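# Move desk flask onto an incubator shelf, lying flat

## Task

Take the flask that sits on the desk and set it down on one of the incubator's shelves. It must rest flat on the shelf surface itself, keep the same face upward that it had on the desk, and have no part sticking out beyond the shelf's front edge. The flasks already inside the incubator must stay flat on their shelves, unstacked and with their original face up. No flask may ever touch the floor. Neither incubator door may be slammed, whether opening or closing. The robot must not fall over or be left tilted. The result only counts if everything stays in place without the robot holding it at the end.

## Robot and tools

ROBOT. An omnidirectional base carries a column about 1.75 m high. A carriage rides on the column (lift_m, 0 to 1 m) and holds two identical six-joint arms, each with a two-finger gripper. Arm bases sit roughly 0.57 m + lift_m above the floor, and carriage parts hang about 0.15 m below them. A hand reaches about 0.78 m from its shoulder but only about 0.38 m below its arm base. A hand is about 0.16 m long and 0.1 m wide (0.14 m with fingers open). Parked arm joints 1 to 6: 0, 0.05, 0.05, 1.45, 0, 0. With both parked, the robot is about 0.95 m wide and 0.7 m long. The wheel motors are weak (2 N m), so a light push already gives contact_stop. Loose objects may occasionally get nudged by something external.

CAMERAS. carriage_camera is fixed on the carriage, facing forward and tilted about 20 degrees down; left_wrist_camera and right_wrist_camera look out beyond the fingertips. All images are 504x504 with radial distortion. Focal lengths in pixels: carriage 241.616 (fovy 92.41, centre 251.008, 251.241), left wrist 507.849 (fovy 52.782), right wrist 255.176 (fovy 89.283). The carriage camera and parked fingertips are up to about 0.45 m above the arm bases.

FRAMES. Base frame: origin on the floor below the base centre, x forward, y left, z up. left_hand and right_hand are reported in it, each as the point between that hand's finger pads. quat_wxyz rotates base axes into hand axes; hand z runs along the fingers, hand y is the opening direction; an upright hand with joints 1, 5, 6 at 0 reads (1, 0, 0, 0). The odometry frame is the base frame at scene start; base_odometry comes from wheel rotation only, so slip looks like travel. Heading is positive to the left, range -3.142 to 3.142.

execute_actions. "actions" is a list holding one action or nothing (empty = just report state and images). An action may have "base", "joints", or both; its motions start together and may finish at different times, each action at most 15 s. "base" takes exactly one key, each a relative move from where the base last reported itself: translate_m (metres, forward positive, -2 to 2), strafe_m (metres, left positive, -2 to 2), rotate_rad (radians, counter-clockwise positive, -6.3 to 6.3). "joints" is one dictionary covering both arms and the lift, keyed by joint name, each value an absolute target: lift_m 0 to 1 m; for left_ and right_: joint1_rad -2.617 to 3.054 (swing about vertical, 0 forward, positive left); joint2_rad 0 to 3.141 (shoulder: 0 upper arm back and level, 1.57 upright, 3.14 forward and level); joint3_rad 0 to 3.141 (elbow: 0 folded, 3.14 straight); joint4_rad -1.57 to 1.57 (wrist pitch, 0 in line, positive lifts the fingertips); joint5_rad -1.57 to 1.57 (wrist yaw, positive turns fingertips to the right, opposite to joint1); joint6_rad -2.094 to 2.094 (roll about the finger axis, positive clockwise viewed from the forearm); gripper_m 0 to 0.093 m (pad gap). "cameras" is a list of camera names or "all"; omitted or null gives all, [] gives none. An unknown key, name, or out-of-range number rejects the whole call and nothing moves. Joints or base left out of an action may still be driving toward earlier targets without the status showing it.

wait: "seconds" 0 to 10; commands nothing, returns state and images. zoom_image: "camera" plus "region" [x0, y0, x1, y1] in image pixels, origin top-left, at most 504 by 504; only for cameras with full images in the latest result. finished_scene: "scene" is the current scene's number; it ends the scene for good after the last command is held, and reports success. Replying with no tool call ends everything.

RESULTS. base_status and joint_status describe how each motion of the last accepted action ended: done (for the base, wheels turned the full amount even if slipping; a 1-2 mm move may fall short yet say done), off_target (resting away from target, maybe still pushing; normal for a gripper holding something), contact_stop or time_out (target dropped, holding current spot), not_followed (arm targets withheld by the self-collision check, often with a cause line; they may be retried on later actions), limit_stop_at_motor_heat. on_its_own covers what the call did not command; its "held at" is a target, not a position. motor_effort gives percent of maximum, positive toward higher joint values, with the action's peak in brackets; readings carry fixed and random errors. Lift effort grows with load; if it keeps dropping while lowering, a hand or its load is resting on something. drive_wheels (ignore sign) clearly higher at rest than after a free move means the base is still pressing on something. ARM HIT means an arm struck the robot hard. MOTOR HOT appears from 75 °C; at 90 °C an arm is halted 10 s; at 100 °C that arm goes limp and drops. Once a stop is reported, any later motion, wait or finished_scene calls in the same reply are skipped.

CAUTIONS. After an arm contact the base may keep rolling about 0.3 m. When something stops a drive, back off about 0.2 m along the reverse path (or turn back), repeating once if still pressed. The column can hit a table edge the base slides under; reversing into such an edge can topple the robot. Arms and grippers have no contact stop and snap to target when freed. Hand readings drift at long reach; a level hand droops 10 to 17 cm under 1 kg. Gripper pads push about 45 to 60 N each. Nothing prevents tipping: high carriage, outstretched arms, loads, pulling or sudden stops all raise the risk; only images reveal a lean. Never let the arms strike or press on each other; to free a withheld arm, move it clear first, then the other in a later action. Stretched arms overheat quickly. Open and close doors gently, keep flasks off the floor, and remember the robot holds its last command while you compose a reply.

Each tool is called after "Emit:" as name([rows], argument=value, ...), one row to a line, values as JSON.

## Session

Emit:
execute_actions(actions=[], cameras=["carriage_camera"])

Scene clock: 0.00 s.
base_odometry: x=+0.000 y=+0.000 heading=+0.000 (m, m, rad; odometry frame)
base_status: not commanded
joint_positions: lift_m=+0.302 left_joint1_rad=-0.003 left_joint2_rad=+0.057 left_joint3_rad=+0.039 left_joint4_rad=+1.395 left_joint5_rad=+0.043 left_joint6_rad=-0.018 left_gripper_m=+0.094 right_joint1_rad=+0.006 right_joint2_rad=+0.034 right_joint3_rad=+0.042 right_joint4_rad=+1.416 right_joint5_rad=-0.002 right_joint6_rad=-0.024 right_gripper_m=+0.094
joint_status: not commanded
motor_effort: lift_m=+28 drive_wheels=-2 (%)
left_hand: x=+0.3213 y=+0.3132 z=+1.2981 quat_wxyz=(+0.995, +0.021, +0.097, -0.013) (m; base frame)
right_hand: x=+0.3083 y=-0.3202 z=+1.3005 quat_wxyz=(+0.997, -0.002, +0.074, -0.009) (m; base frame)
pictures: carriage_camera
Images, in order (width x height): carriage_camera 504x504.

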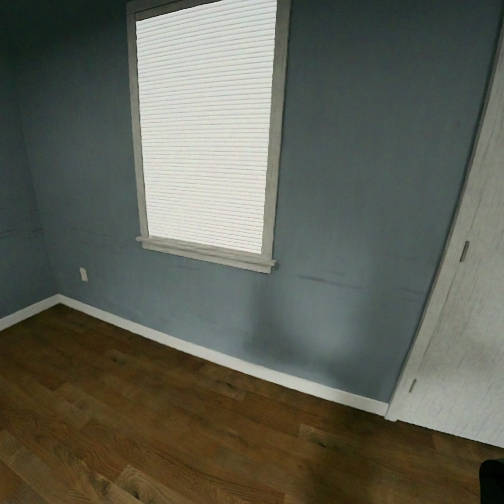

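Emit:
execute_actions([
  {"base":{"rotate_rad":3.0}},
], cameras=["carriage_camera"])

Scene clock: 5.77 s.
base_odometry: x=+0.000 y=+0.000 heading=+2.999 (m, m, rad; odometry frame)
base_status: done
joint_positions: lift_m=+0.302 left_joint1_rad=-0.003 left_joint2_rad=+0.057 left_joint3_rad=+0.039 left_joint4_rad=+1.393 left_joint5_rad=+0.043 left_joint6_rad=-0.018 left_gripper_m=+0.094 right_joint1_rad=+0.006 right_joint2_rad=+0.034 right_joint3_rad=+0.042 right_joint4_rad=+1.411 right_joint5_rad=-0.002 right_joint6_rad=-0.024 right_gripper_m=+0.094
joint_status: not commanded
motor_effort: lift_m=+27(24) drive_wheels=+12(30) (%)
left_hand: x=+0.3215 y=+0.3132 z=+1.2980 quat_wxyz=(+0.995, +0.021, +0.098, -0.013) (m; base frame)
right_hand: x=+0.3094 y=-0.3202 z=+1.3003 quat_wxyz=(+0.997, -0.002, +0.076, -0.009) (m; base frame)
pictures: carriage_camera
Images, in order (width x height): carriage_camera 504x504.

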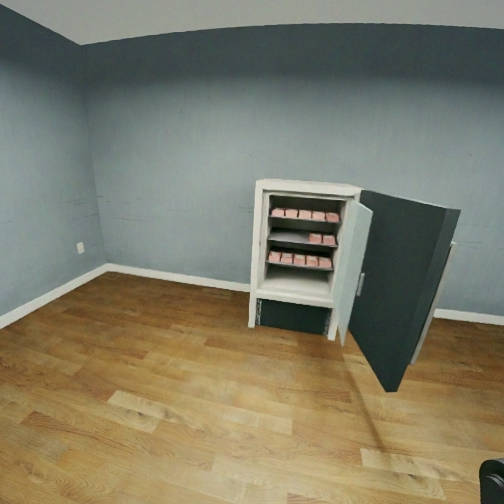

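Emit:
execute_actions([
  {"base":{"rotate_rad":1.4}},
], cameras=["carriage_camera"])

Scene clock: 10.77 s.
base_odometry: x=+0.000 y=+0.000 heading=-1.886 (m, m, rad; odometry frame)
base_status: done
joint_positions: lift_m=+0.302 left_joint1_rad=-0.003 left_joint2_rad=+0.057 left_joint3_rad=+0.039 left_joint4_rad=+1.393 left_joint5_rad=+0.043 left_joint6_rad=-0.018 left_gripper_m=+0.094 right_joint1_rad=+0.006 right_joint2_rad=+0.034 right_joint3_rad=+0.042 right_joint4_rad=+1.412 right_joint5_rad=-0.002 right_joint6_rad=-0.024 right_gripper_m=+0.094
joint_status: not commanded
motor_effort: lift_m=+26(24) drive_wheels=+11(23) (%)
left_hand: x=+0.3215 y=+0.3132 z=+1.2980 quat_wxyz=(+0.995, +0.021, +0.098, -0.013) (m; base frame)
right_hand: x=+0.3092 y=-0.3202 z=+1.3003 quat_wxyz=(+0.997, -0.002, +0.075, -0.009) (m; base frame)
pictures: carriage_camera
Images, in order (width x height): carriage_camera 504x504.

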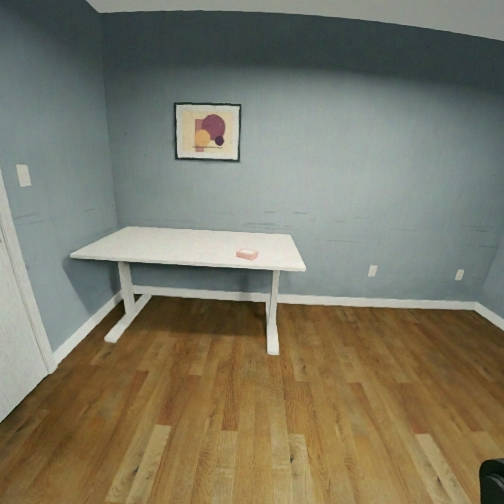

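Emit:
execute_actions([
  {"base":{"translate_m":0.9}},
], cameras=["carriage_camera"])

Scene clock: 16.73 s.
base_odometry: x=-0.278 y=-0.856 heading=-1.885 (m, m, rad; odometry frame)
base_status: done
joint_positions: lift_m=+0.302 left_joint1_rad=-0.003 left_joint2_rad=+0.057 left_joint3_rad=+0.039 left_joint4_rad=+1.393 left_joint5_rad=+0.043 left_joint6_rad=-0.018 left_gripper_m=+0.094 right_joint1_rad=+0.006 right_joint2_rad=+0.034 right_joint3_rad=+0.042 right_joint4_rad=+1.414 right_joint5_rad=-0.002 right_joint6_rad=-0.024 right_gripper_m=+0.094
joint_status: not commanded
motor_effort: lift_m=+20(21) drive_wheels=-6(32) (%)
left_hand: x=+0.3215 y=+0.3132 z=+1.2980 quat_wxyz=(+0.995, +0.021, +0.098, -0.013) (m; base frame)
right_hand: x=+0.3086 y=-0.3202 z=+1.3004 quat_wxyz=(+0.997, -0.002, +0.074, -0.009) (m; base frame)
pictures: carriage_camera
Images, in order (width x height): carriage_camera 504x504.

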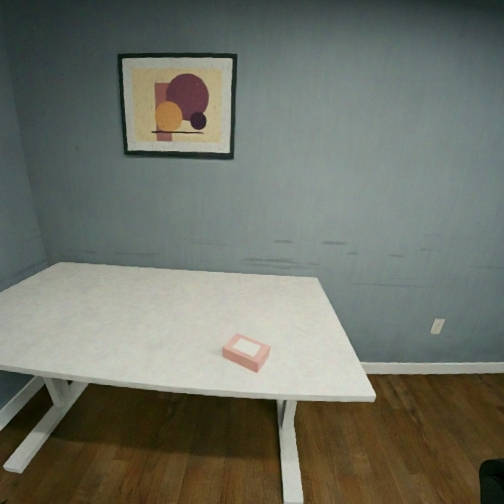

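a

Emit:
zoom_image(camera="carriage_camera", region=[190, 310, 310, 400])

Region (190, 310, 310, 400) of carriage_camera's 504x504 image, scaled by 4.200, with more detail than that image has; it fills the top 378 rows of this view, and the rest is white.

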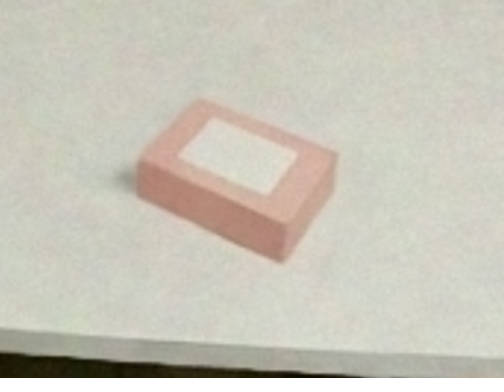

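Emit:
execute_actions([
  {"joints":{"right_joint1_rad":1.05,"right_joint2_rad":1.6,"right_joint3_rad":0.98,"right_joint4_rad":0.61}},
], cameras=["carriage_camera","right_wrist_camera"])

Scene clock: 24.87 s.
base_odometry: x=-0.278 y=-0.856 heading=-1.885 (m, m, rad; odometry frame)
base_status: not commanded
joint_positions: lift_m=+0.302 left_joint1_rad=-0.003 left_joint2_rad=+0.057 left_joint3_rad=+0.039 left_joint4_rad=+1.393 left_joint5_rad=+0.043 left_joint6_rad=-0.018 left_gripper_m=+0.094 right_joint1_rad=+1.047 right_joint2_rad=+1.602 right_joint3_rad=+0.957 right_joint4_rad=+0.594 right_joint5_rad=-0.002 right_joint6_rad=-0.024 right_gripper_m=+0.094
joint_status: all done
motor_effort: lift_m=+22(22) drive_wheels=-4(5) (%)
left_hand: x=+0.3215 y=+0.3132 z=+1.2980 quat_wxyz=(+0.995, +0.021, +0.098, -0.013) (m; base frame)
right_hand: x=+0.5239 y=+0.1173 z=+1.1385 quat_wxyz=(+0.600, -0.371, +0.623, +0.338) (m; base frame)
pictures: carriage_camera, right_wrist_camera
Images, in order (width x height): carriage_camera 504x504, right_wrist_camera 504x504.

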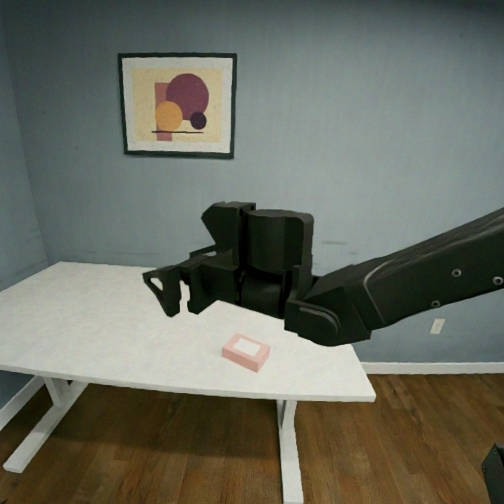

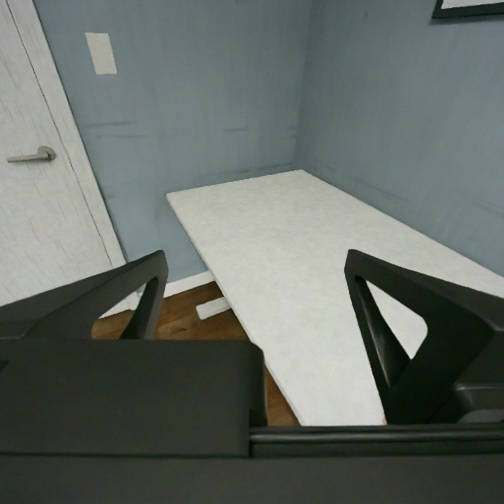

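Emit:
execute_actions([
  {"joints":{"lift_m":0.08}},
], cameras=["carriage_camera","right_wrist_camera"])

Scene clock: 28.40 s.
base_odometry: x=-0.278 y=-0.856 heading=-1.885 (m, m, rad; odometry frame)
base_status: not commanded
joint_positions: lift_m=+0.080 left_joint1_rad=-0.003 left_joint2_rad=+0.057 left_joint3_rad=+0.039 left_joint4_rad=+1.393 left_joint5_rad=+0.043 left_joint6_rad=-0.018 left_gripper_m=+0.094 right_joint1_rad=+1.047 right_joint2_rad=+1.602 right_joint3_rad=+0.963 right_joint4_rad=+0.596 right_joint5_rad=-0.002 right_joint6_rad=-0.024 right_gripper_m=+0.094
joint_status: all done
motor_effort: lift_m=+24(22) drive_wheels=-4(5) (%)
left_hand: x=+0.3216 y=+0.3132 z=+1.0759 quat_wxyz=(+0.995, +0.021, +0.098, -0.013) (m; base frame)
right_hand: x=+0.5242 y=+0.1180 z=+0.9197 quat_wxyz=(+0.603, -0.369, +0.620, +0.339) (m; base frame)
pictures: carriage_camera, right_wrist_camera
Images, in order (width x height): carriage_camera 504x504, right_wrist_camera 504x504.

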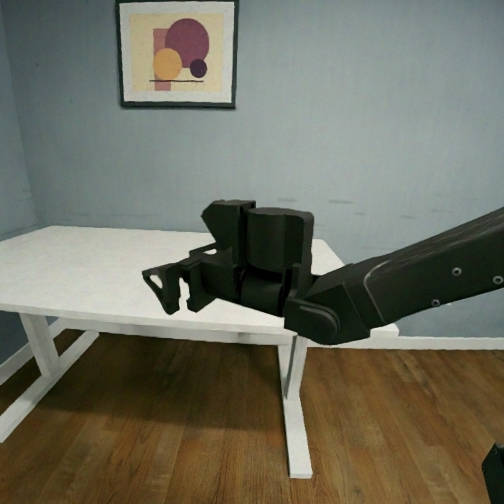

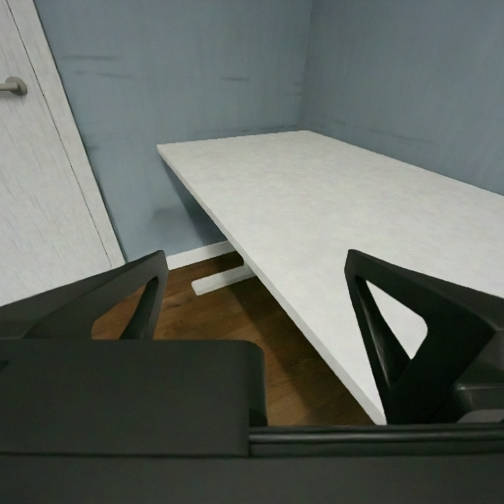

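Emit:
execute_actions([
  {"base":{"translate_m":0.2},"joints":{"lift_m":0.25}},
], cameras=["carriage_camera","right_wrist_camera"])

Scene clock: 32.77 s.
base_odometry: x=-0.339 y=-1.046 heading=-1.884 (m, m, rad; odometry frame)
base_status: done
joint_positions: lift_m=+0.250 left_joint1_rad=-0.003 left_joint2_rad=+0.057 left_joint3_rad=+0.039 left_joint4_rad=+1.395 left_joint5_rad=+0.042 left_joint6_rad=-0.018 left_gripper_m=+0.094 right_joint1_rad=+1.048 right_joint2_rad=+1.602 right_joint3_rad=+0.963 right_joint4_rad=+0.606 right_joint5_rad=-0.003 right_joint6_rad=-0.024 right_gripper_m=+0.094
joint_status: all done
motor_effort: lift_m=+25(24) drive_wheels=-5(26) (%)
left_hand: x=+0.3213 y=+0.3133 z=+1.2461 quat_wxyz=(+0.995, +0.020, +0.097, -0.013) (m; base frame)
right_hand: x=+0.5240 y=+0.1182 z=+1.0923 quat_wxyz=(+0.606, -0.368, +0.617, +0.341) (m; base frame)
pictures: carriage_camera, right_wrist_camera
Images, in order (width x height): carriage_camera 504x504, right_wrist_camera 504x504.

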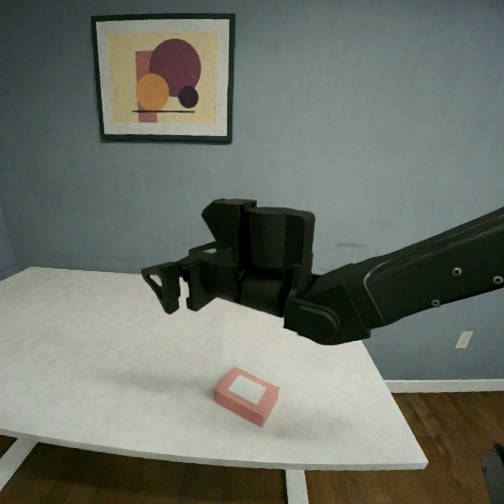

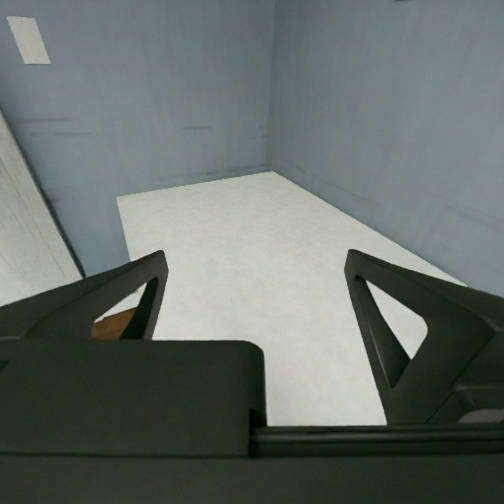

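Emit:
execute_actions([
  {"joints":{"right_joint1_rad":0.92,"right_joint2_rad":0.09,"right_joint3_rad":0.39,"right_joint4_rad":-0.31}},
], cameras=[])

Emit:
execute_actions([
  {"joints":{"lift_m":0.0}},
], cameras=["carriage_camera","right_wrist_camera"])

Scene clock: 41.27 s.
base_odometry: x=-0.339 y=-1.046 heading=-1.884 (m, m, rad; odometry frame)
base_status: not commanded
joint_positions: lift_m=+0.250 left_joint1_rad=-0.003 left_joint2_rad=+0.057 left_joint3_rad=+0.039 left_joint4_rad=+1.395 left_joint5_rad=+0.042 left_joint6_rad=-0.018 left_gripper_m=+0.094 right_joint1_rad=+0.915 right_joint2_rad=+0.100 right_joint3_rad=+0.401 right_joint4_rad=-0.309 right_joint5_rad=-0.001 right_joint6_rad=-0.024 right_gripper_m=+0.094
joint_status: all done
motor_effort: lift_m=+22(23) drive_wheels=-4(6) (%)
left_hand: x=+0.3213 y=+0.3133 z=+1.2461 quat_wxyz=(+0.995, +0.020, +0.097, -0.013) (m; base frame)
right_hand: x=+0.4051 y=-0.1468 z=+1.0889 quat_wxyz=(+0.636, -0.321, +0.633, +0.304) (m; base frame)
pictures: none
No camera images: the call's "cameras" was empty. Leave "cameras" out to get every camera's image.

Scene clock: 42.80 s.
base_odometry: x=-0.339 y=-1.046 heading=-1.884 (m, m, rad; odometry frame)
base_status: not commanded
joint_positions: lift_m=+0.002 left_joint1_rad=-0.003 left_joint2_rad=+0.057 left_joint3_rad=+0.039 left_joint4_rad=+1.395 left_joint5_rad=+0.043 left_joint6_rad=-0.018 left_gripper_m=+0.094 right_joint1_rad=+0.915 right_joint2_rad=+0.100 right_joint3_rad=+0.401 right_joint4_rad=-0.323 right_joint5_rad=-0.001 right_joint6_rad=-0.024 right_gripper_m=+0.094
joint_status: all done
joint sent to its limit — the command would take lift_m past its lower limit, so that joint was sent only as far as its limit.
motor_effort: lift_m=+26(21) drive_wheels=-5(5) (%)
left_hand: x=+0.3213 y=+0.3132 z=+0.9981 quat_wxyz=(+0.995, +0.021, +0.097, -0.013) (m; base frame)
right_hand: x=+0.4051 y=-0.1468 z=+0.8373 quat_wxyz=(+0.631, -0.324, +0.637, +0.302) (m; base frame)
pictures: carriage_camera, right_wrist_camera
Images, in order (width x height): carriage_camera 504x504, right_wrist_camera 504x504.

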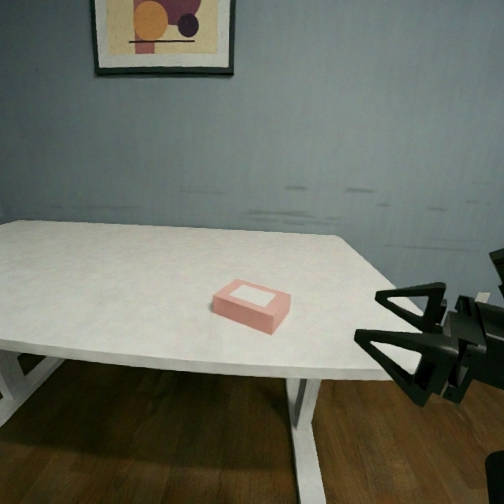

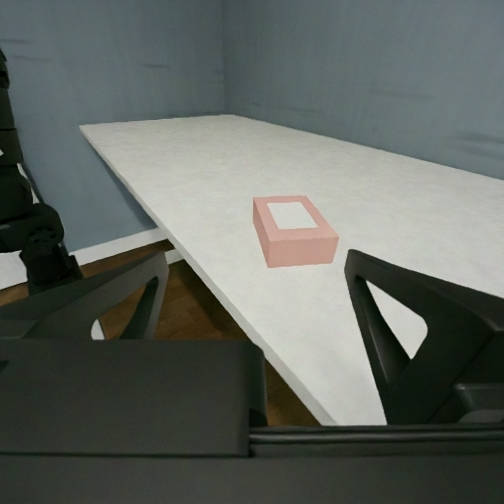

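Emit:
execute_actions([
  {"joints":{"right_joint1_rad":0.8,"right_joint2_rad":0.981,"right_joint3_rad":0.44,"right_joint4_rad":0.53}},
], cameras=["carriage_camera","right_wrist_camera"])

Scene clock: 50.33 s.
base_odometry: x=-0.339 y=-1.046 heading=-1.884 (m, m, rad; odometry frame)
base_status: not commanded
joint_positions: lift_m=+0.002 left_joint1_rad=-0.003 left_joint2_rad=+0.057 left_joint3_rad=+0.039 left_joint4_rad=+1.395 left_joint5_rad=+0.043 left_joint6_rad=-0.018 left_gripper_m=+0.094 right_joint1_rad=+0.807 right_joint2_rad=+0.972 right_joint3_rad=+0.421 right_joint4_rad=+0.510 right_joint5_rad=-0.001 right_joint6_rad=-0.024 right_gripper_m=+0.094
joint_status: all done
motor_effort: lift_m=+24(23) drive_wheels=-5(4) (%)
left_hand: x=+0.3213 y=+0.3132 z=+0.9981 quat_wxyz=(+0.995, +0.021, +0.097, -0.013) (m; base frame)
right_hand: x=+0.5182 y=-0.0628 z=+0.8170 quat_wxyz=(+0.640, -0.292, +0.660, +0.265) (m; base frame)
pictures: carriage_camera, right_wrist_camera
Images, in order (width x height): carriage_camera 504x504, right_wrist_camera 504x504.

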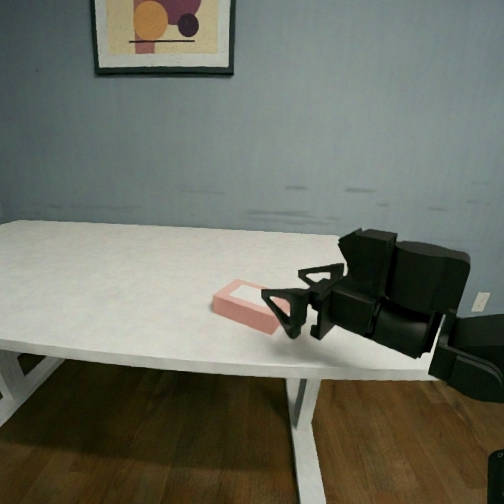

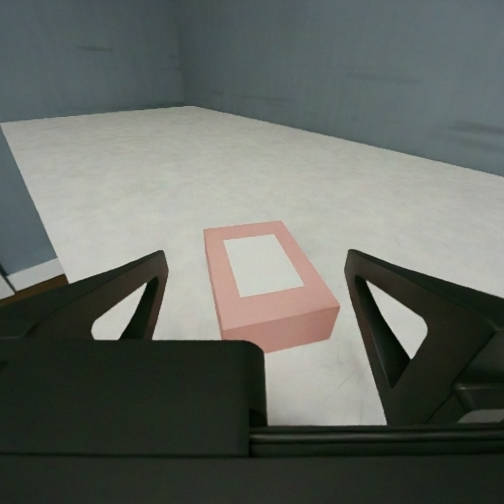

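Emit:
execute_actions([
  {"joints":{"right_joint1_rad":0.765,"right_joint5_rad":-0.035,"right_joint2_rad":1.395,"right_joint3_rad":0.67,"right_joint4_rad":0.72}},
], cameras=["carriage_camera","right_wrist_camera"])

Scene clock: 55.77 s.
base_odometry: x=-0.339 y=-1.046 heading=-1.884 (m, m, rad; odometry frame)
base_status: not commanded
joint_positions: lift_m=+0.002 left_joint1_rad=-0.003 left_joint2_rad=+0.057 left_joint3_rad=+0.039 left_joint4_rad=+1.395 left_joint5_rad=+0.043 left_joint6_rad=-0.018 left_gripper_m=+0.094 right_joint1_rad=+0.772 right_joint2_rad=+1.395 right_joint3_rad=+0.659 right_joint4_rad=+0.706 right_joint5_rad=-0.026 right_joint6_rad=-0.024 right_gripper_m=+0.094
joint_status: all done
motor_effort: lift_m=+22(24) drive_wheels=-5(4) (%)
left_hand: x=+0.3213 y=+0.3132 z=+0.9981 quat_wxyz=(+0.995, +0.021, +0.097, -0.013) (m; base frame)
right_hand: x=+0.5845 y=-0.0095 z=+0.8188 quat_wxyz=(+0.645, -0.287, +0.658, +0.263) (m; base frame)
pictures: carriage_camera, right_wrist_camera
Images, in order (width x height): carriage_camera 504x504, right_wrist_camera 504x504.

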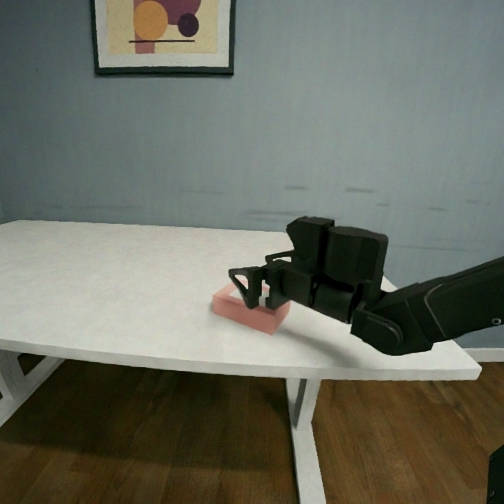

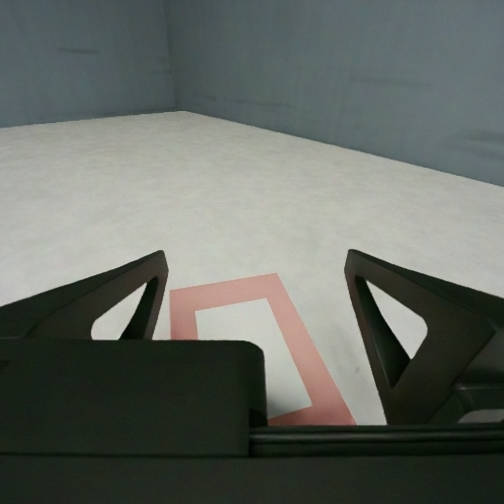

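Emit:
execute_actions([
  {"joints":{"right_joint2_rad":1.583,"right_joint3_rad":0.618,"right_joint4_rad":0.955}},
], cameras=["carriage_camera","right_wrist_camera"])

Scene clock: 61.90 s.
base_odometry: x=-0.339 y=-1.046 heading=-1.884 (m, m, rad; odometry frame)
base_status: not commanded
joint_positions: lift_m=+0.002 left_joint1_rad=-0.003 left_joint2_rad=+0.057 left_joint3_rad=+0.039 left_joint4_rad=+1.395 left_joint5_rad=+0.042 left_joint6_rad=-0.018 left_gripper_m=+0.094 right_joint1_rad=+0.772 right_joint2_rad=+1.562 right_joint3_rad=+0.638 right_joint4_rad=+0.972 right_joint5_rad=-0.026 right_joint6_rad=-0.023 right_gripper_m=+0.094
joint_status: all done
motor_effort: lift_m=+24(25) drive_wheels=-3(3) (%)
left_hand: x=+0.3213 y=+0.3133 z=+0.9981 quat_wxyz=(+0.995, +0.020, +0.097, -0.013) (m; base frame)
right_hand: x=+0.5970 y=+0.0026 z=+0.8030 quat_wxyz=(+0.671, -0.276, +0.632, +0.273) (m; base frame)
pictures: carriage_camera, right_wrist_camera
Images, in order (width x height): carriage_camera 504x504, right_wrist_camera 504x504.

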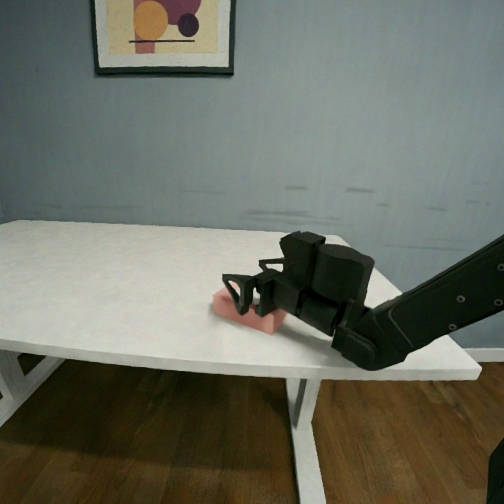

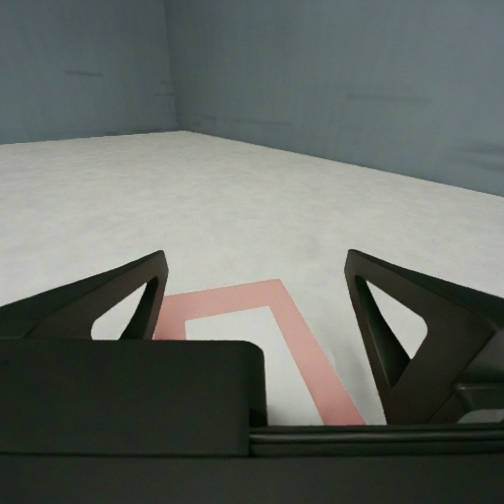

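Emit:
execute_actions([
  {"joints":{"right_joint2_rad":1.395,"right_joint3_rad":0.67,"right_joint4_rad":0.72}},
], cameras=[])

Emit:
execute_actions([
  {"joints":{"right_joint1_rad":0.835,"right_joint5_rad":0.0}},
], cameras=["right_wrist_camera"])

Scene clock: 66.63 s.
base_odometry: x=-0.339 y=-1.046 heading=-1.884 (m, m, rad; odometry frame)
base_status: not commanded
joint_positions: lift_m=+0.002 left_joint1_rad=-0.003 left_joint2_rad=+0.057 left_joint3_rad=+0.039 left_joint4_rad=+1.395 left_joint5_rad=+0.042 left_joint6_rad=-0.018 left_gripper_m=+0.094 right_joint1_rad=+0.772 right_joint2_rad=+1.403 right_joint3_rad=+0.647 right_joint4_rad=+0.723 right_joint5_rad=-0.026 right_joint6_rad=-0.022 right_gripper_m=+0.094
joint_status: all done
motor_effort: lift_m=+22(21) drive_wheels=-3(3) (%)
left_hand: x=+0.3213 y=+0.3133 z=+0.9981 quat_wxyz=(+0.995, +0.020, +0.097, -0.013) (m; base frame)
right_hand: x=+0.5843 y=-0.0097 z=+0.8140 quat_wxyz=(+0.643, -0.286, +0.659, +0.263) (m; base frame)
pictures: none
No camera images: the call's "cameras" was empty. Leave "cameras" out to get every camera's image.

Scene clock: 67.23 s.
base_odometry: x=-0.339 y=-1.046 heading=-1.884 (m, m, rad; odometry frame)
base_status: not commanded
joint_positions: lift_m=+0.002 left_joint1_rad=-0.003 left_joint2_rad=+0.057 left_joint3_rad=+0.039 left_joint4_rad=+1.395 left_joint5_rad=+0.042 left_joint6_rad=-0.018 left_gripper_m=+0.094 right_joint1_rad=+0.832 right_joint2_rad=+1.403 right_joint3_rad=+0.647 right_joint4_rad=+0.722 right_joint5_rad=-0.002 right_joint6_rad=-0.022 right_gripper_m=+0.094
joint_status: all done
motor_effort: lift_m=+23(23) drive_wheels=-3(3) (%)
left_hand: x=+0.3213 y=+0.3133 z=+0.9981 quat_wxyz=(+0.995, +0.020, +0.097, -0.013) (m; base frame)
right_hand: x=+0.5682 y=+0.0057 z=+0.8137 quat_wxyz=(+0.638, -0.299, +0.654, +0.275) (m; base frame)
pictures: right_wrist_camera
Images, in order (width x height): right_wrist_camera 504x504.

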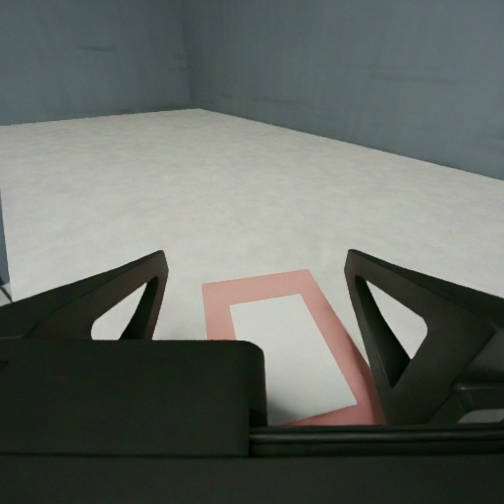

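Emit:
execute_actions([
  {"joints":{"right_joint1_rad":0.8,"right_joint5_rad":-0.13}},
], cameras=["right_wrist_camera"])

Scene clock: 74.07 s.
base_odometry: x=-0.339 y=-1.046 heading=-1.884 (m, m, rad; odometry frame)
base_status: not commanded
joint_positions: lift_m=+0.002 left_joint1_rad=-0.003 left_joint2_rad=+0.057 left_joint3_rad=+0.039 left_joint4_rad=+1.395 left_joint5_rad=+0.042 left_joint6_rad=-0.018 left_gripper_m=+0.094 right_joint1_rad=+0.806 right_joint2_rad=+1.403 right_joint3_rad=+0.647 right_joint4_rad=+0.721 right_joint5_rad=-0.118 right_joint6_rad=-0.022 right_gripper_m=+0.094
joint_status: all done
motor_effort: lift_m=+23(25) drive_wheels=-5(4) (%)
left_hand: x=+0.3213 y=+0.3133 z=+0.9981 quat_wxyz=(+0.995, +0.020, +0.097, -0.013) (m; base frame)
right_hand: x=+0.5615 y=+0.0107 z=+0.8137 quat_wxyz=(+0.625, -0.326, +0.641, +0.304) (m; base frame)
pictures: right_wrist_camera
Images, in order (width x height): right_wrist_camera 504x504.

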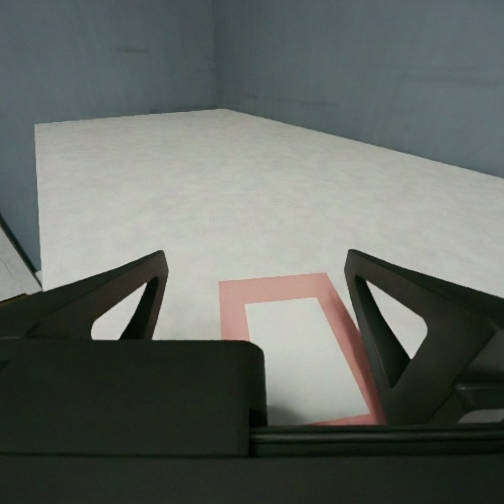

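Emit:
execute_actions([
  {"joints":{"right_joint1_rad":0.745}},
], cameras=[])

Emit:
execute_actions([
  {"joints":{"right_joint2_rad":1.583,"right_joint3_rad":0.618,"right_joint4_rad":0.955}},
], cameras=["carriage_camera","right_wrist_camera"])

Scene clock: 81.63 s.
base_odometry: x=-0.339 y=-1.046 heading=-1.884 (m, m, rad; odometry frame)
base_status: not commanded
joint_positions: lift_m=+0.002 left_joint1_rad=-0.003 left_joint2_rad=+0.057 left_joint3_rad=+0.039 left_joint4_rad=+1.395 left_joint5_rad=+0.042 left_joint6_rad=-0.018 left_gripper_m=+0.094 right_joint1_rad=+0.747 right_joint2_rad=+1.403 right_joint3_rad=+0.647 right_joint4_rad=+0.721 right_joint5_rad=-0.122 right_joint6_rad=-0.022 right_gripper_m=+0.094
joint_status: all done
motor_effort: lift_m=+24(26) drive_wheels=-4(4) (%)
left_hand: x=+0.3213 y=+0.3133 z=+0.9981 quat_wxyz=(+0.995, +0.020, +0.097, -0.013) (m; base frame)
right_hand: x=+0.5799 y=-0.0064 z=+0.8137 quat_wxyz=(+0.633, -0.309, +0.650, +0.287) (m; base frame)
pictures: none
No camera images: the call's "cameras" was empty. Leave "cameras" out to get every camera's image.

Scene clock: 82.47 s.
base_odometry: x=-0.339 y=-1.046 heading=-1.884 (m, m, rad; odometry frame)
base_status: not commanded
joint_positions: lift_m=+0.002 left_joint1_rad=-0.003 left_joint2_rad=+0.057 left_joint3_rad=+0.039 left_joint4_rad=+1.395 left_joint5_rad=+0.042 left_joint6_rad=-0.018 left_gripper_m=+0.094 right_joint1_rad=+0.747 right_joint2_rad=+1.562 right_joint3_rad=+0.640 right_joint4_rad=+0.970 right_joint5_rad=-0.122 right_joint6_rad=-0.022 right_gripper_m=+0.094
joint_status: all done
motor_effort: lift_m=+25(24) drive_wheels=-3(3) (%)
left_hand: x=+0.3213 y=+0.3133 z=+0.9981 quat_wxyz=(+0.995, +0.020, +0.097, -0.013) (m; base frame)
right_hand: x=+0.5931 y=+0.0060 z=+0.8031 quat_wxyz=(+0.661, -0.299, +0.622, +0.296) (m; base frame)
pictures: carriage_camera, right_wrist_camera
Images, in order (width x height): carriage_camera 504x504, right_wrist_camera 504x504.

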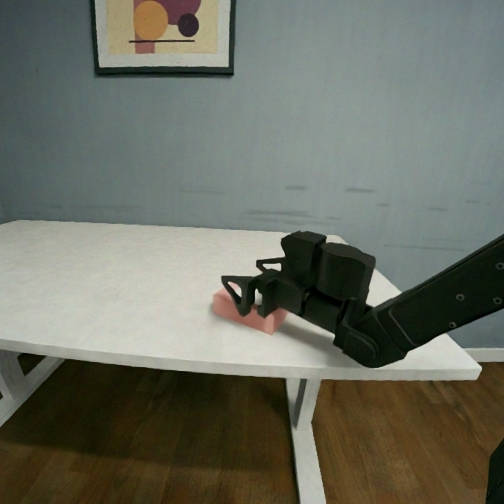

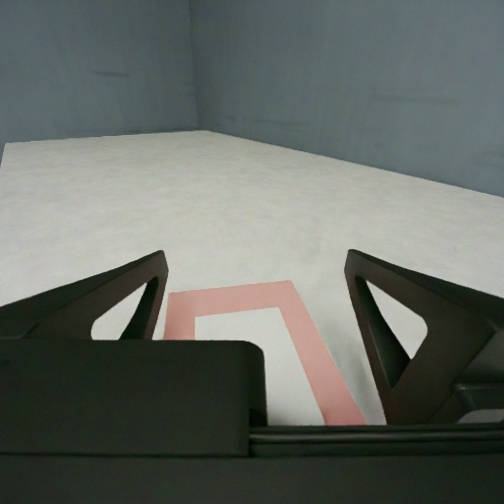

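Emit:
execute_actions([
  {"joints":{"right_joint2_rad":1.395,"right_joint3_rad":0.67,"right_joint4_rad":0.72}},
], cameras=[])

Emit:
execute_actions([
  {"joints":{"right_joint1_rad":0.778}},
], cameras=[])

Emit:
execute_actions([
  {"joints":{"right_joint2_rad":1.67,"right_joint3_rad":0.59,"right_joint4_rad":1.04}},
], cameras=["carriage_camera","right_wrist_camera"])

Scene clock: 93.37 s.
base_odometry: x=-0.339 y=-1.046 heading=-1.884 (m, m, rad; odometry frame)
base_status: not commanded
joint_positions: lift_m=+0.002 left_joint1_rad=-0.003 left_joint2_rad=+0.057 left_joint3_rad=+0.039 left_joint4_rad=+1.395 left_joint5_rad=+0.042 left_joint6_rad=-0.018 left_gripper_m=+0.094 right_joint1_rad=+0.747 right_joint2_rad=+1.403 right_joint3_rad=+0.648 right_joint4_rad=+0.723 right_joint5_rad=-0.122 right_joint6_rad=-0.021 right_gripper_m=+0.094
joint_status: all done
motor_effort: lift_m=+24(20) drive_wheels=-3(4) (%)
left_hand: x=+0.3213 y=+0.3133 z=+0.9981 quat_wxyz=(+0.995, +0.020, +0.097, -0.013) (m; base frame)
right_hand: x=+0.5799 y=-0.0063 z=+0.8142 quat_wxyz=(+0.633, -0.308, +0.649, +0.288) (m; base frame)
pictures: none
No camera images: the call's "cameras" was empty. Leave "cameras" out to get every camera's image.

Scene clock: 93.87 s.
base_odometry: x=-0.339 y=-1.046 heading=-1.884 (m, m, rad; odometry frame)
base_status: not commanded
joint_positions: lift_m=+0.002 left_joint1_rad=-0.003 left_joint2_rad=+0.057 left_joint3_rad=+0.039 left_joint4_rad=+1.395 left_joint5_rad=+0.042 left_joint6_rad=-0.018 left_gripper_m=+0.094 right_joint1_rad=+0.772 right_joint2_rad=+1.403 right_joint3_rad=+0.648 right_joint4_rad=+0.722 right_joint5_rad=-0.122 right_joint6_rad=-0.021 right_gripper_m=+0.094
joint_status: all done
motor_effort: lift_m=+23(25) drive_wheels=-4(3) (%)
left_hand: x=+0.3213 y=+0.3133 z=+0.9981 quat_wxyz=(+0.995, +0.020, +0.097, -0.013) (m; base frame)
right_hand: x=+0.5722 y=+0.0010 z=+0.8140 quat_wxyz=(+0.629, -0.316, +0.646, +0.295) (m; base frame)
pictures: none
No camera images: the call's "cameras" was empty. Leave "cameras" out to get every camera's image.

Scene clock: 94.80 s.
base_odometry: x=-0.339 y=-1.046 heading=-1.884 (m, m, rad; odometry frame)
base_status: not commanded
joint_positions: lift_m=+0.002 left_joint1_rad=-0.003 left_joint2_rad=+0.057 left_joint3_rad=+0.039 left_joint4_rad=+1.395 left_joint5_rad=+0.042 left_joint6_rad=-0.018 left_gripper_m=+0.094 right_joint1_rad=+0.772 right_joint2_rad=+1.623 right_joint3_rad=+0.617 right_joint4_rad=+1.147 right_joint5_rad=-0.123 right_joint6_rad=-0.010 right_gripper_m=+0.094
joint_status: right_joint4_rad off_target (ended at +1.147, target +1.040); the others done
motor_effort: lift_m=+22(25) drive_wheels=-4(5) (%)
left_hand: x=+0.3213 y=+0.3133 z=+0.9981 quat_wxyz=(+0.995, +0.020, +0.097, -0.013) (m; base frame)
right_hand: x=+0.5848 y=+0.0136 z=+0.8094 quat_wxyz=(+0.685, -0.292, +0.587, +0.318) (m; base frame)
pictures: carriage_camera, right_wrist_camera
Images, in order (width x height): carriage_camera 504x504, right_wrist_camera 504x504.

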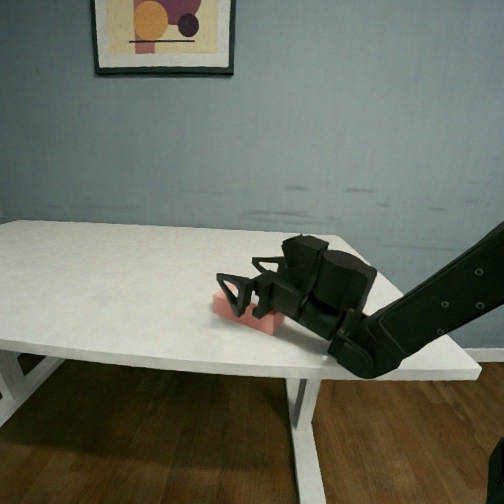

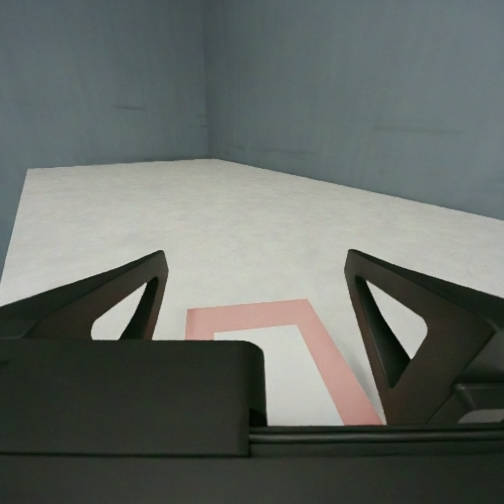

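Emit:
execute_actions([
  {"joints":{"right_joint2_rad":1.395,"right_joint3_rad":0.67,"right_joint4_rad":0.72}},
], cameras=[])

Emit:
execute_actions([
  {"joints":{"right_joint2_rad":0.981,"right_joint3_rad":0.44,"right_joint4_rad":0.53}},
], cameras=[])

Emit:
execute_actions([
  {"joints":{"right_joint2_rad":1.21,"right_joint3_rad":0.28,"right_joint4_rad":0.92}},
], cameras=["carriage_camera","right_wrist_camera"])

Scene clock: 105.17 s.
base_odometry: x=-0.339 y=-1.046 heading=-1.884 (m, m, rad; odometry frame)
base_status: not commanded
joint_positions: lift_m=+0.002 left_joint1_rad=-0.003 left_joint2_rad=+0.057 left_joint3_rad=+0.039 left_joint4_rad=+1.395 left_joint5_rad=+0.042 left_joint6_rad=-0.018 left_gripper_m=+0.094 right_joint1_rad=+0.772 right_joint2_rad=+1.404 right_joint3_rad=+0.650 right_joint4_rad=+0.722 right_joint5_rad=-0.123 right_joint6_rad=-0.017 right_gripper_m=+0.094
joint_status: all done
motor_effort: lift_m=+22(24) drive_wheels=-4(3) (%)
left_hand: x=+0.3213 y=+0.3133 z=+0.9981 quat_wxyz=(+0.995, +0.020, +0.097, -0.013) (m; base frame)
right_hand: x=+0.5724 y=+0.0015 z=+0.8148 quat_wxyz=(+0.629, -0.315, +0.645, +0.297) (m; base frame)
pictures: none
No camera images: the call's "cameras" was empty. Leave "cameras" out to get every camera's image.

Scene clock: 106.20 s.
base_odometry: x=-0.339 y=-1.046 heading=-1.884 (m, m, rad; odometry frame)
base_status: not commanded
joint_positions: lift_m=+0.002 left_joint1_rad=-0.003 left_joint2_rad=+0.057 left_joint3_rad=+0.039 left_joint4_rad=+1.395 left_joint5_rad=+0.042 left_joint6_rad=-0.018 left_gripper_m=+0.094 right_joint1_rad=+0.772 right_joint2_rad=+0.991 right_joint3_rad=+0.447 right_joint4_rad=+0.524 right_joint5_rad=-0.123 right_joint6_rad=-0.018 right_gripper_m=+0.094
joint_status: all done
motor_effort: lift_m=+28(26) drive_wheels=-4(4) (%)
left_hand: x=+0.3213 y=+0.3133 z=+0.9981 quat_wxyz=(+0.995, +0.020, +0.097, -0.013) (m; base frame)
right_hand: x=+0.5152 y=-0.0542 z=+0.8273 quat_wxyz=(+0.634, -0.314, +0.641, +0.298) (m; base frame)
pictures: none
No camera images: the call's "cameras" was empty. Leave "cameras" out to get every camera's image.

Scene clock: 107.20 s.
base_odometry: x=-0.339 y=-1.046 heading=-1.884 (m, m, rad; odometry frame)
base_status: not commanded
joint_positions: lift_m=+0.002 left_joint1_rad=-0.003 left_joint2_rad=+0.057 left_joint3_rad=+0.039 left_joint4_rad=+1.395 left_joint5_rad=+0.042 left_joint6_rad=-0.018 left_gripper_m=+0.094 right_joint1_rad=+0.772 right_joint2_rad=+1.200 right_joint3_rad=+0.291 right_joint4_rad=+0.905 right_joint5_rad=-0.125 right_joint6_rad=-0.022 right_gripper_m=+0.094
joint_status: all done
motor_effort: lift_m=+27(28) drive_wheels=-2(4) (%)
left_hand: x=+0.3213 y=+0.3133 z=+0.9981 quat_wxyz=(+0.995, +0.020, +0.097, -0.013) (m; base frame)
right_hand: x=+0.5194 y=-0.0495 z=+0.7753 quat_wxyz=(+0.639, -0.314, +0.635, +0.299) (m; base frame)
pictures: carriage_camera, right_wrist_camera
Images, in order (width x height): carriage_camera 504x504, right_wrist_camera 504x504.

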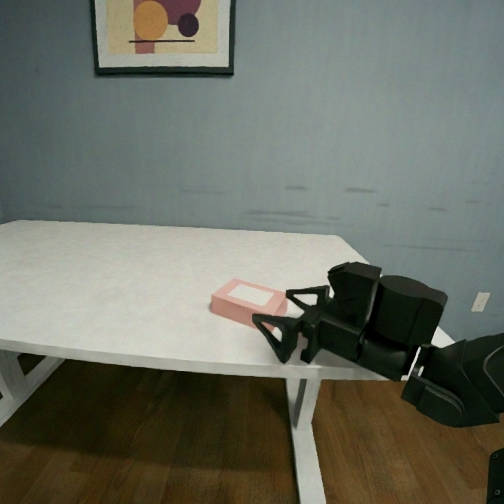

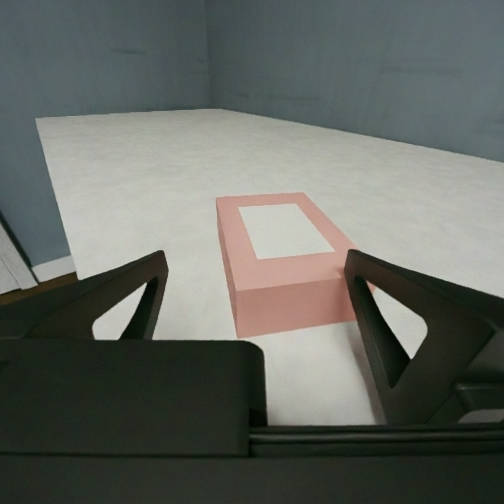

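Emit:
execute_actions([
  {"base":{"rotate_rad":0.13}},
], cameras=[])

Emit:
execute_actions([
  {"base":{"strafe_m":-0.19}},
], cameras=["carriage_camera","right_wrist_camera"])

Scene clock: 115.17 s.
base_odometry: x=-0.339 y=-1.046 heading=-1.755 (m, m, rad; odometry frame)
base_status: done
joint_positions: lift_m=+0.002 left_joint1_rad=-0.003 left_joint2_rad=+0.057 left_joint3_rad=+0.039 left_joint4_rad=+1.393 left_joint5_rad=+0.042 left_joint6_rad=-0.018 left_gripper_m=+0.094 right_joint1_rad=+0.772 right_joint2_rad=+1.200 right_joint3_rad=+0.291 right_joint4_rad=+0.913 right_joint5_rad=-0.125 right_joint6_rad=-0.022 right_gripper_m=+0.094
joint_status: not commanded
motor_effort: lift_m=+25(24) drive_wheels=+4(10) (%)
left_hand: x=+0.3215 y=+0.3133 z=+0.9980 quat_wxyz=(+0.995, +0.020, +0.098, -0.013) (m; base frame)
right_hand: x=+0.5194 y=-0.0495 z=+0.7772 quat_wxyz=(+0.642, -0.313, +0.632, +0.300) (m; base frame)
pictures: none
No camera images: the call's "cameras" was empty. Leave "cameras" out to get every camera's image.

Scene clock: 117.20 s.
base_odometry: x=-0.526 y=-1.012 heading=-1.754 (m, m, rad; odometry frame)
base_status: done
joint_positions: lift_m=+0.002 left_joint1_rad=-0.003 left_joint2_rad=+0.057 left_joint3_rad=+0.039 left_joint4_rad=+1.393 left_joint5_rad=+0.042 left_joint6_rad=-0.018 left_gripper_m=+0.094 right_joint1_rad=+0.772 right_joint2_rad=+1.200 right_joint3_rad=+0.291 right_joint4_rad=+0.913 right_joint5_rad=-0.125 right_joint6_rad=-0.023 right_gripper_m=+0.094
joint_status: not commanded
motor_effort: lift_m=+22(23) drive_wheels=-3(29) (%)
left_hand: x=+0.3215 y=+0.3133 z=+0.9980 quat_wxyz=(+0.995, +0.020, +0.098, -0.013) (m; base frame)
right_hand: x=+0.5194 y=-0.0495 z=+0.7772 quat_wxyz=(+0.642, -0.313, +0.632, +0.300) (m; base frame)
pictures: carriage_camera, right_wrist_camera
Images, in order (width x height): carriage_camera 504x504, right_wrist_camera 504x504.

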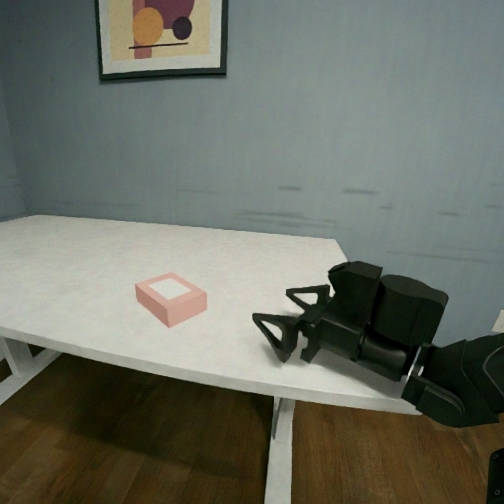

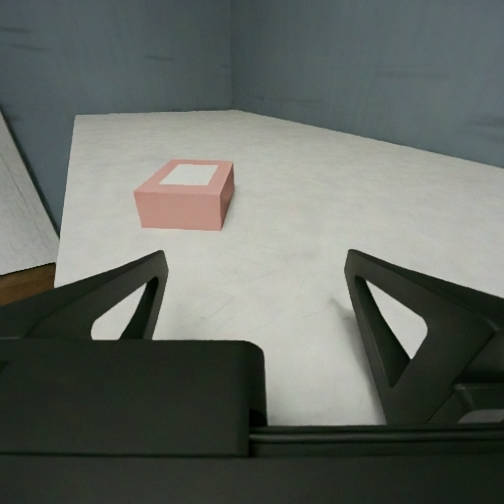

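Emit:
execute_actions([
  {"base":{"strafe_m":0.11}},
], cameras=["right_wrist_camera"])

Scene clock: 121.70 s.
base_odometry: x=-0.418 y=-1.032 heading=-1.754 (m, m, rad; odometry frame)
base_status: done
joint_positions: lift_m=+0.002 left_joint1_rad=-0.003 left_joint2_rad=+0.057 left_joint3_rad=+0.039 left_joint4_rad=+1.393 left_joint5_rad=+0.042 left_joint6_rad=-0.018 left_gripper_m=+0.094 right_joint1_rad=+0.772 right_joint2_rad=+1.200 right_joint3_rad=+0.291 right_joint4_rad=+0.913 right_joint5_rad=-0.125 right_joint6_rad=-0.023 right_gripper_m=+0.094
joint_status: not commanded
motor_effort: lift_m=+22(25) drive_wheels=+4(26) (%)
left_hand: x=+0.3215 y=+0.3133 z=+0.9980 quat_wxyz=(+0.995, +0.020, +0.098, -0.013) (m; base frame)
right_hand: x=+0.5194 y=-0.0495 z=+0.7772 quat_wxyz=(+0.642, -0.313, +0.632, +0.300) (m; base frame)
pictures: right_wrist_camera
Images, in order (width x height): right_wrist_camera 504x504.

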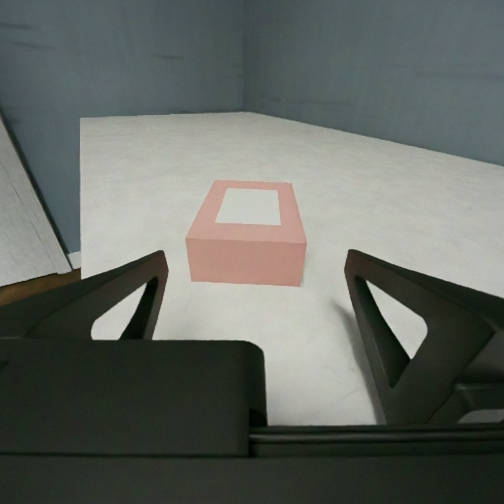

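Emit:
execute_actions([
  {"joints":{"right_joint1_rad":0.80,"right_joint5_rad":-0.10,"right_joint2_rad":1.49,"right_joint3_rad":0.435,"right_joint4_rad":1.04}},
], cameras=["carriage_camera","right_wrist_camera"])

Scene clock: 127.40 s.
base_odometry: x=-0.418 y=-1.032 heading=-1.754 (m, m, rad; odometry frame)
base_status: not commanded
joint_positions: lift_m=+0.002 left_joint1_rad=-0.003 left_joint2_rad=+0.057 left_joint3_rad=+0.039 left_joint4_rad=+1.393 left_joint5_rad=+0.042 left_joint6_rad=-0.018 left_gripper_m=+0.094 right_joint1_rad=+0.791 right_joint2_rad=+1.481 right_joint3_rad=+0.422 right_joint4_rad=+1.036 right_joint5_rad=-0.108 right_joint6_rad=-0.018 right_gripper_m=+0.094
joint_status: all done
motor_effort: lift_m=+21(25) drive_wheels=+5(5) (%)
left_hand: x=+0.3215 y=+0.3133 z=+0.9980 quat_wxyz=(+0.995, +0.020, +0.098, -0.013) (m; base frame)
right_hand: x=+0.5490 y=-0.0137 z=+0.7594 quat_wxyz=(+0.632, -0.316, +0.642, +0.299) (m; base frame)
pictures: carriage_camera, right_wrist_camera
Images, in order (width x height): carriage_camera 504x504, right_wrist_camera 504x504.

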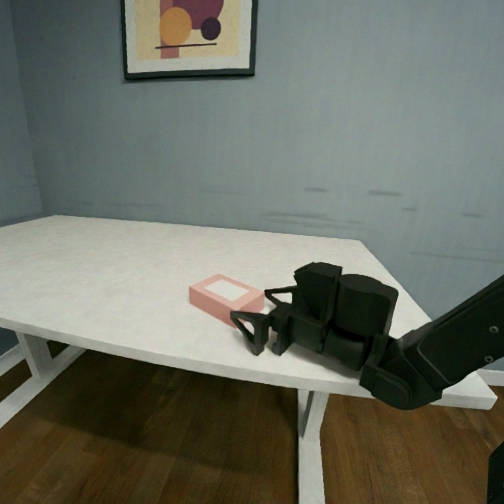

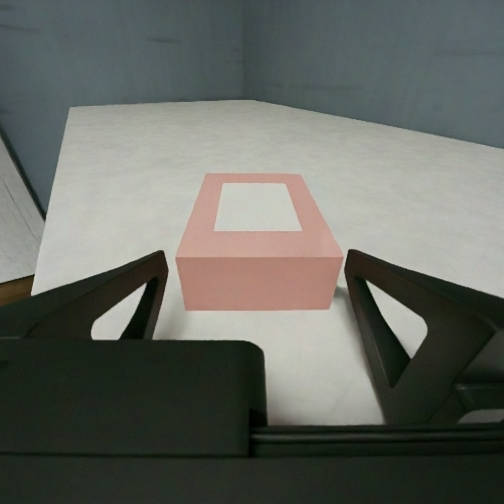

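Emit:
execute_actions([
  {"joints":{"right_joint1_rad":0.815,"right_joint5_rad":-0.085,"right_joint2_rad":1.66,"right_joint3_rad":0.6,"right_joint4_rad":1.04}},
], cameras=["carriage_camera","right_wrist_camera"])

Scene clock: 132.57 s.
base_odometry: x=-0.418 y=-1.032 heading=-1.754 (m, m, rad; odometry frame)
base_status: not commanded
joint_positions: lift_m=+0.002 left_joint1_rad=-0.003 left_joint2_rad=+0.057 left_joint3_rad=+0.039 left_joint4_rad=+1.393 left_joint5_rad=+0.042 left_joint6_rad=-0.018 left_gripper_m=+0.094 right_joint1_rad=+0.806 right_joint2_rad=+1.645 right_joint3_rad=+0.585 right_joint4_rad=+1.041 right_joint5_rad=-0.095 right_joint6_rad=-0.018 right_gripper_m=+0.094
joint_status: all done
motor_effort: lift_m=+23(24) drive_wheels=+7(8) (%)
left_hand: x=+0.3215 y=+0.3133 z=+0.9980 quat_wxyz=(+0.995, +0.020, +0.098, -0.013) (m; base frame)
right_hand: x=+0.5760 y=+0.0201 z=+0.7604 quat_wxyz=(+0.633, -0.316, +0.640, +0.300) (m; base frame)
pictures: carriage_camera, right_wrist_camera
Images, in order (width x height): carriage_camera 504x504, right_wrist_camera 504x504.

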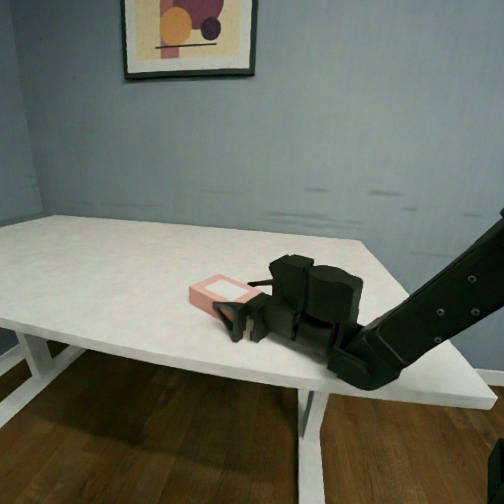

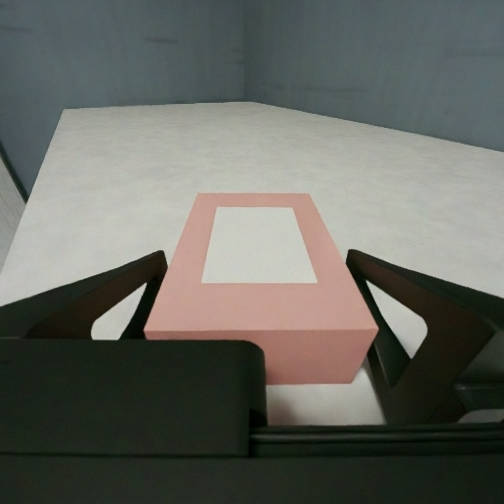

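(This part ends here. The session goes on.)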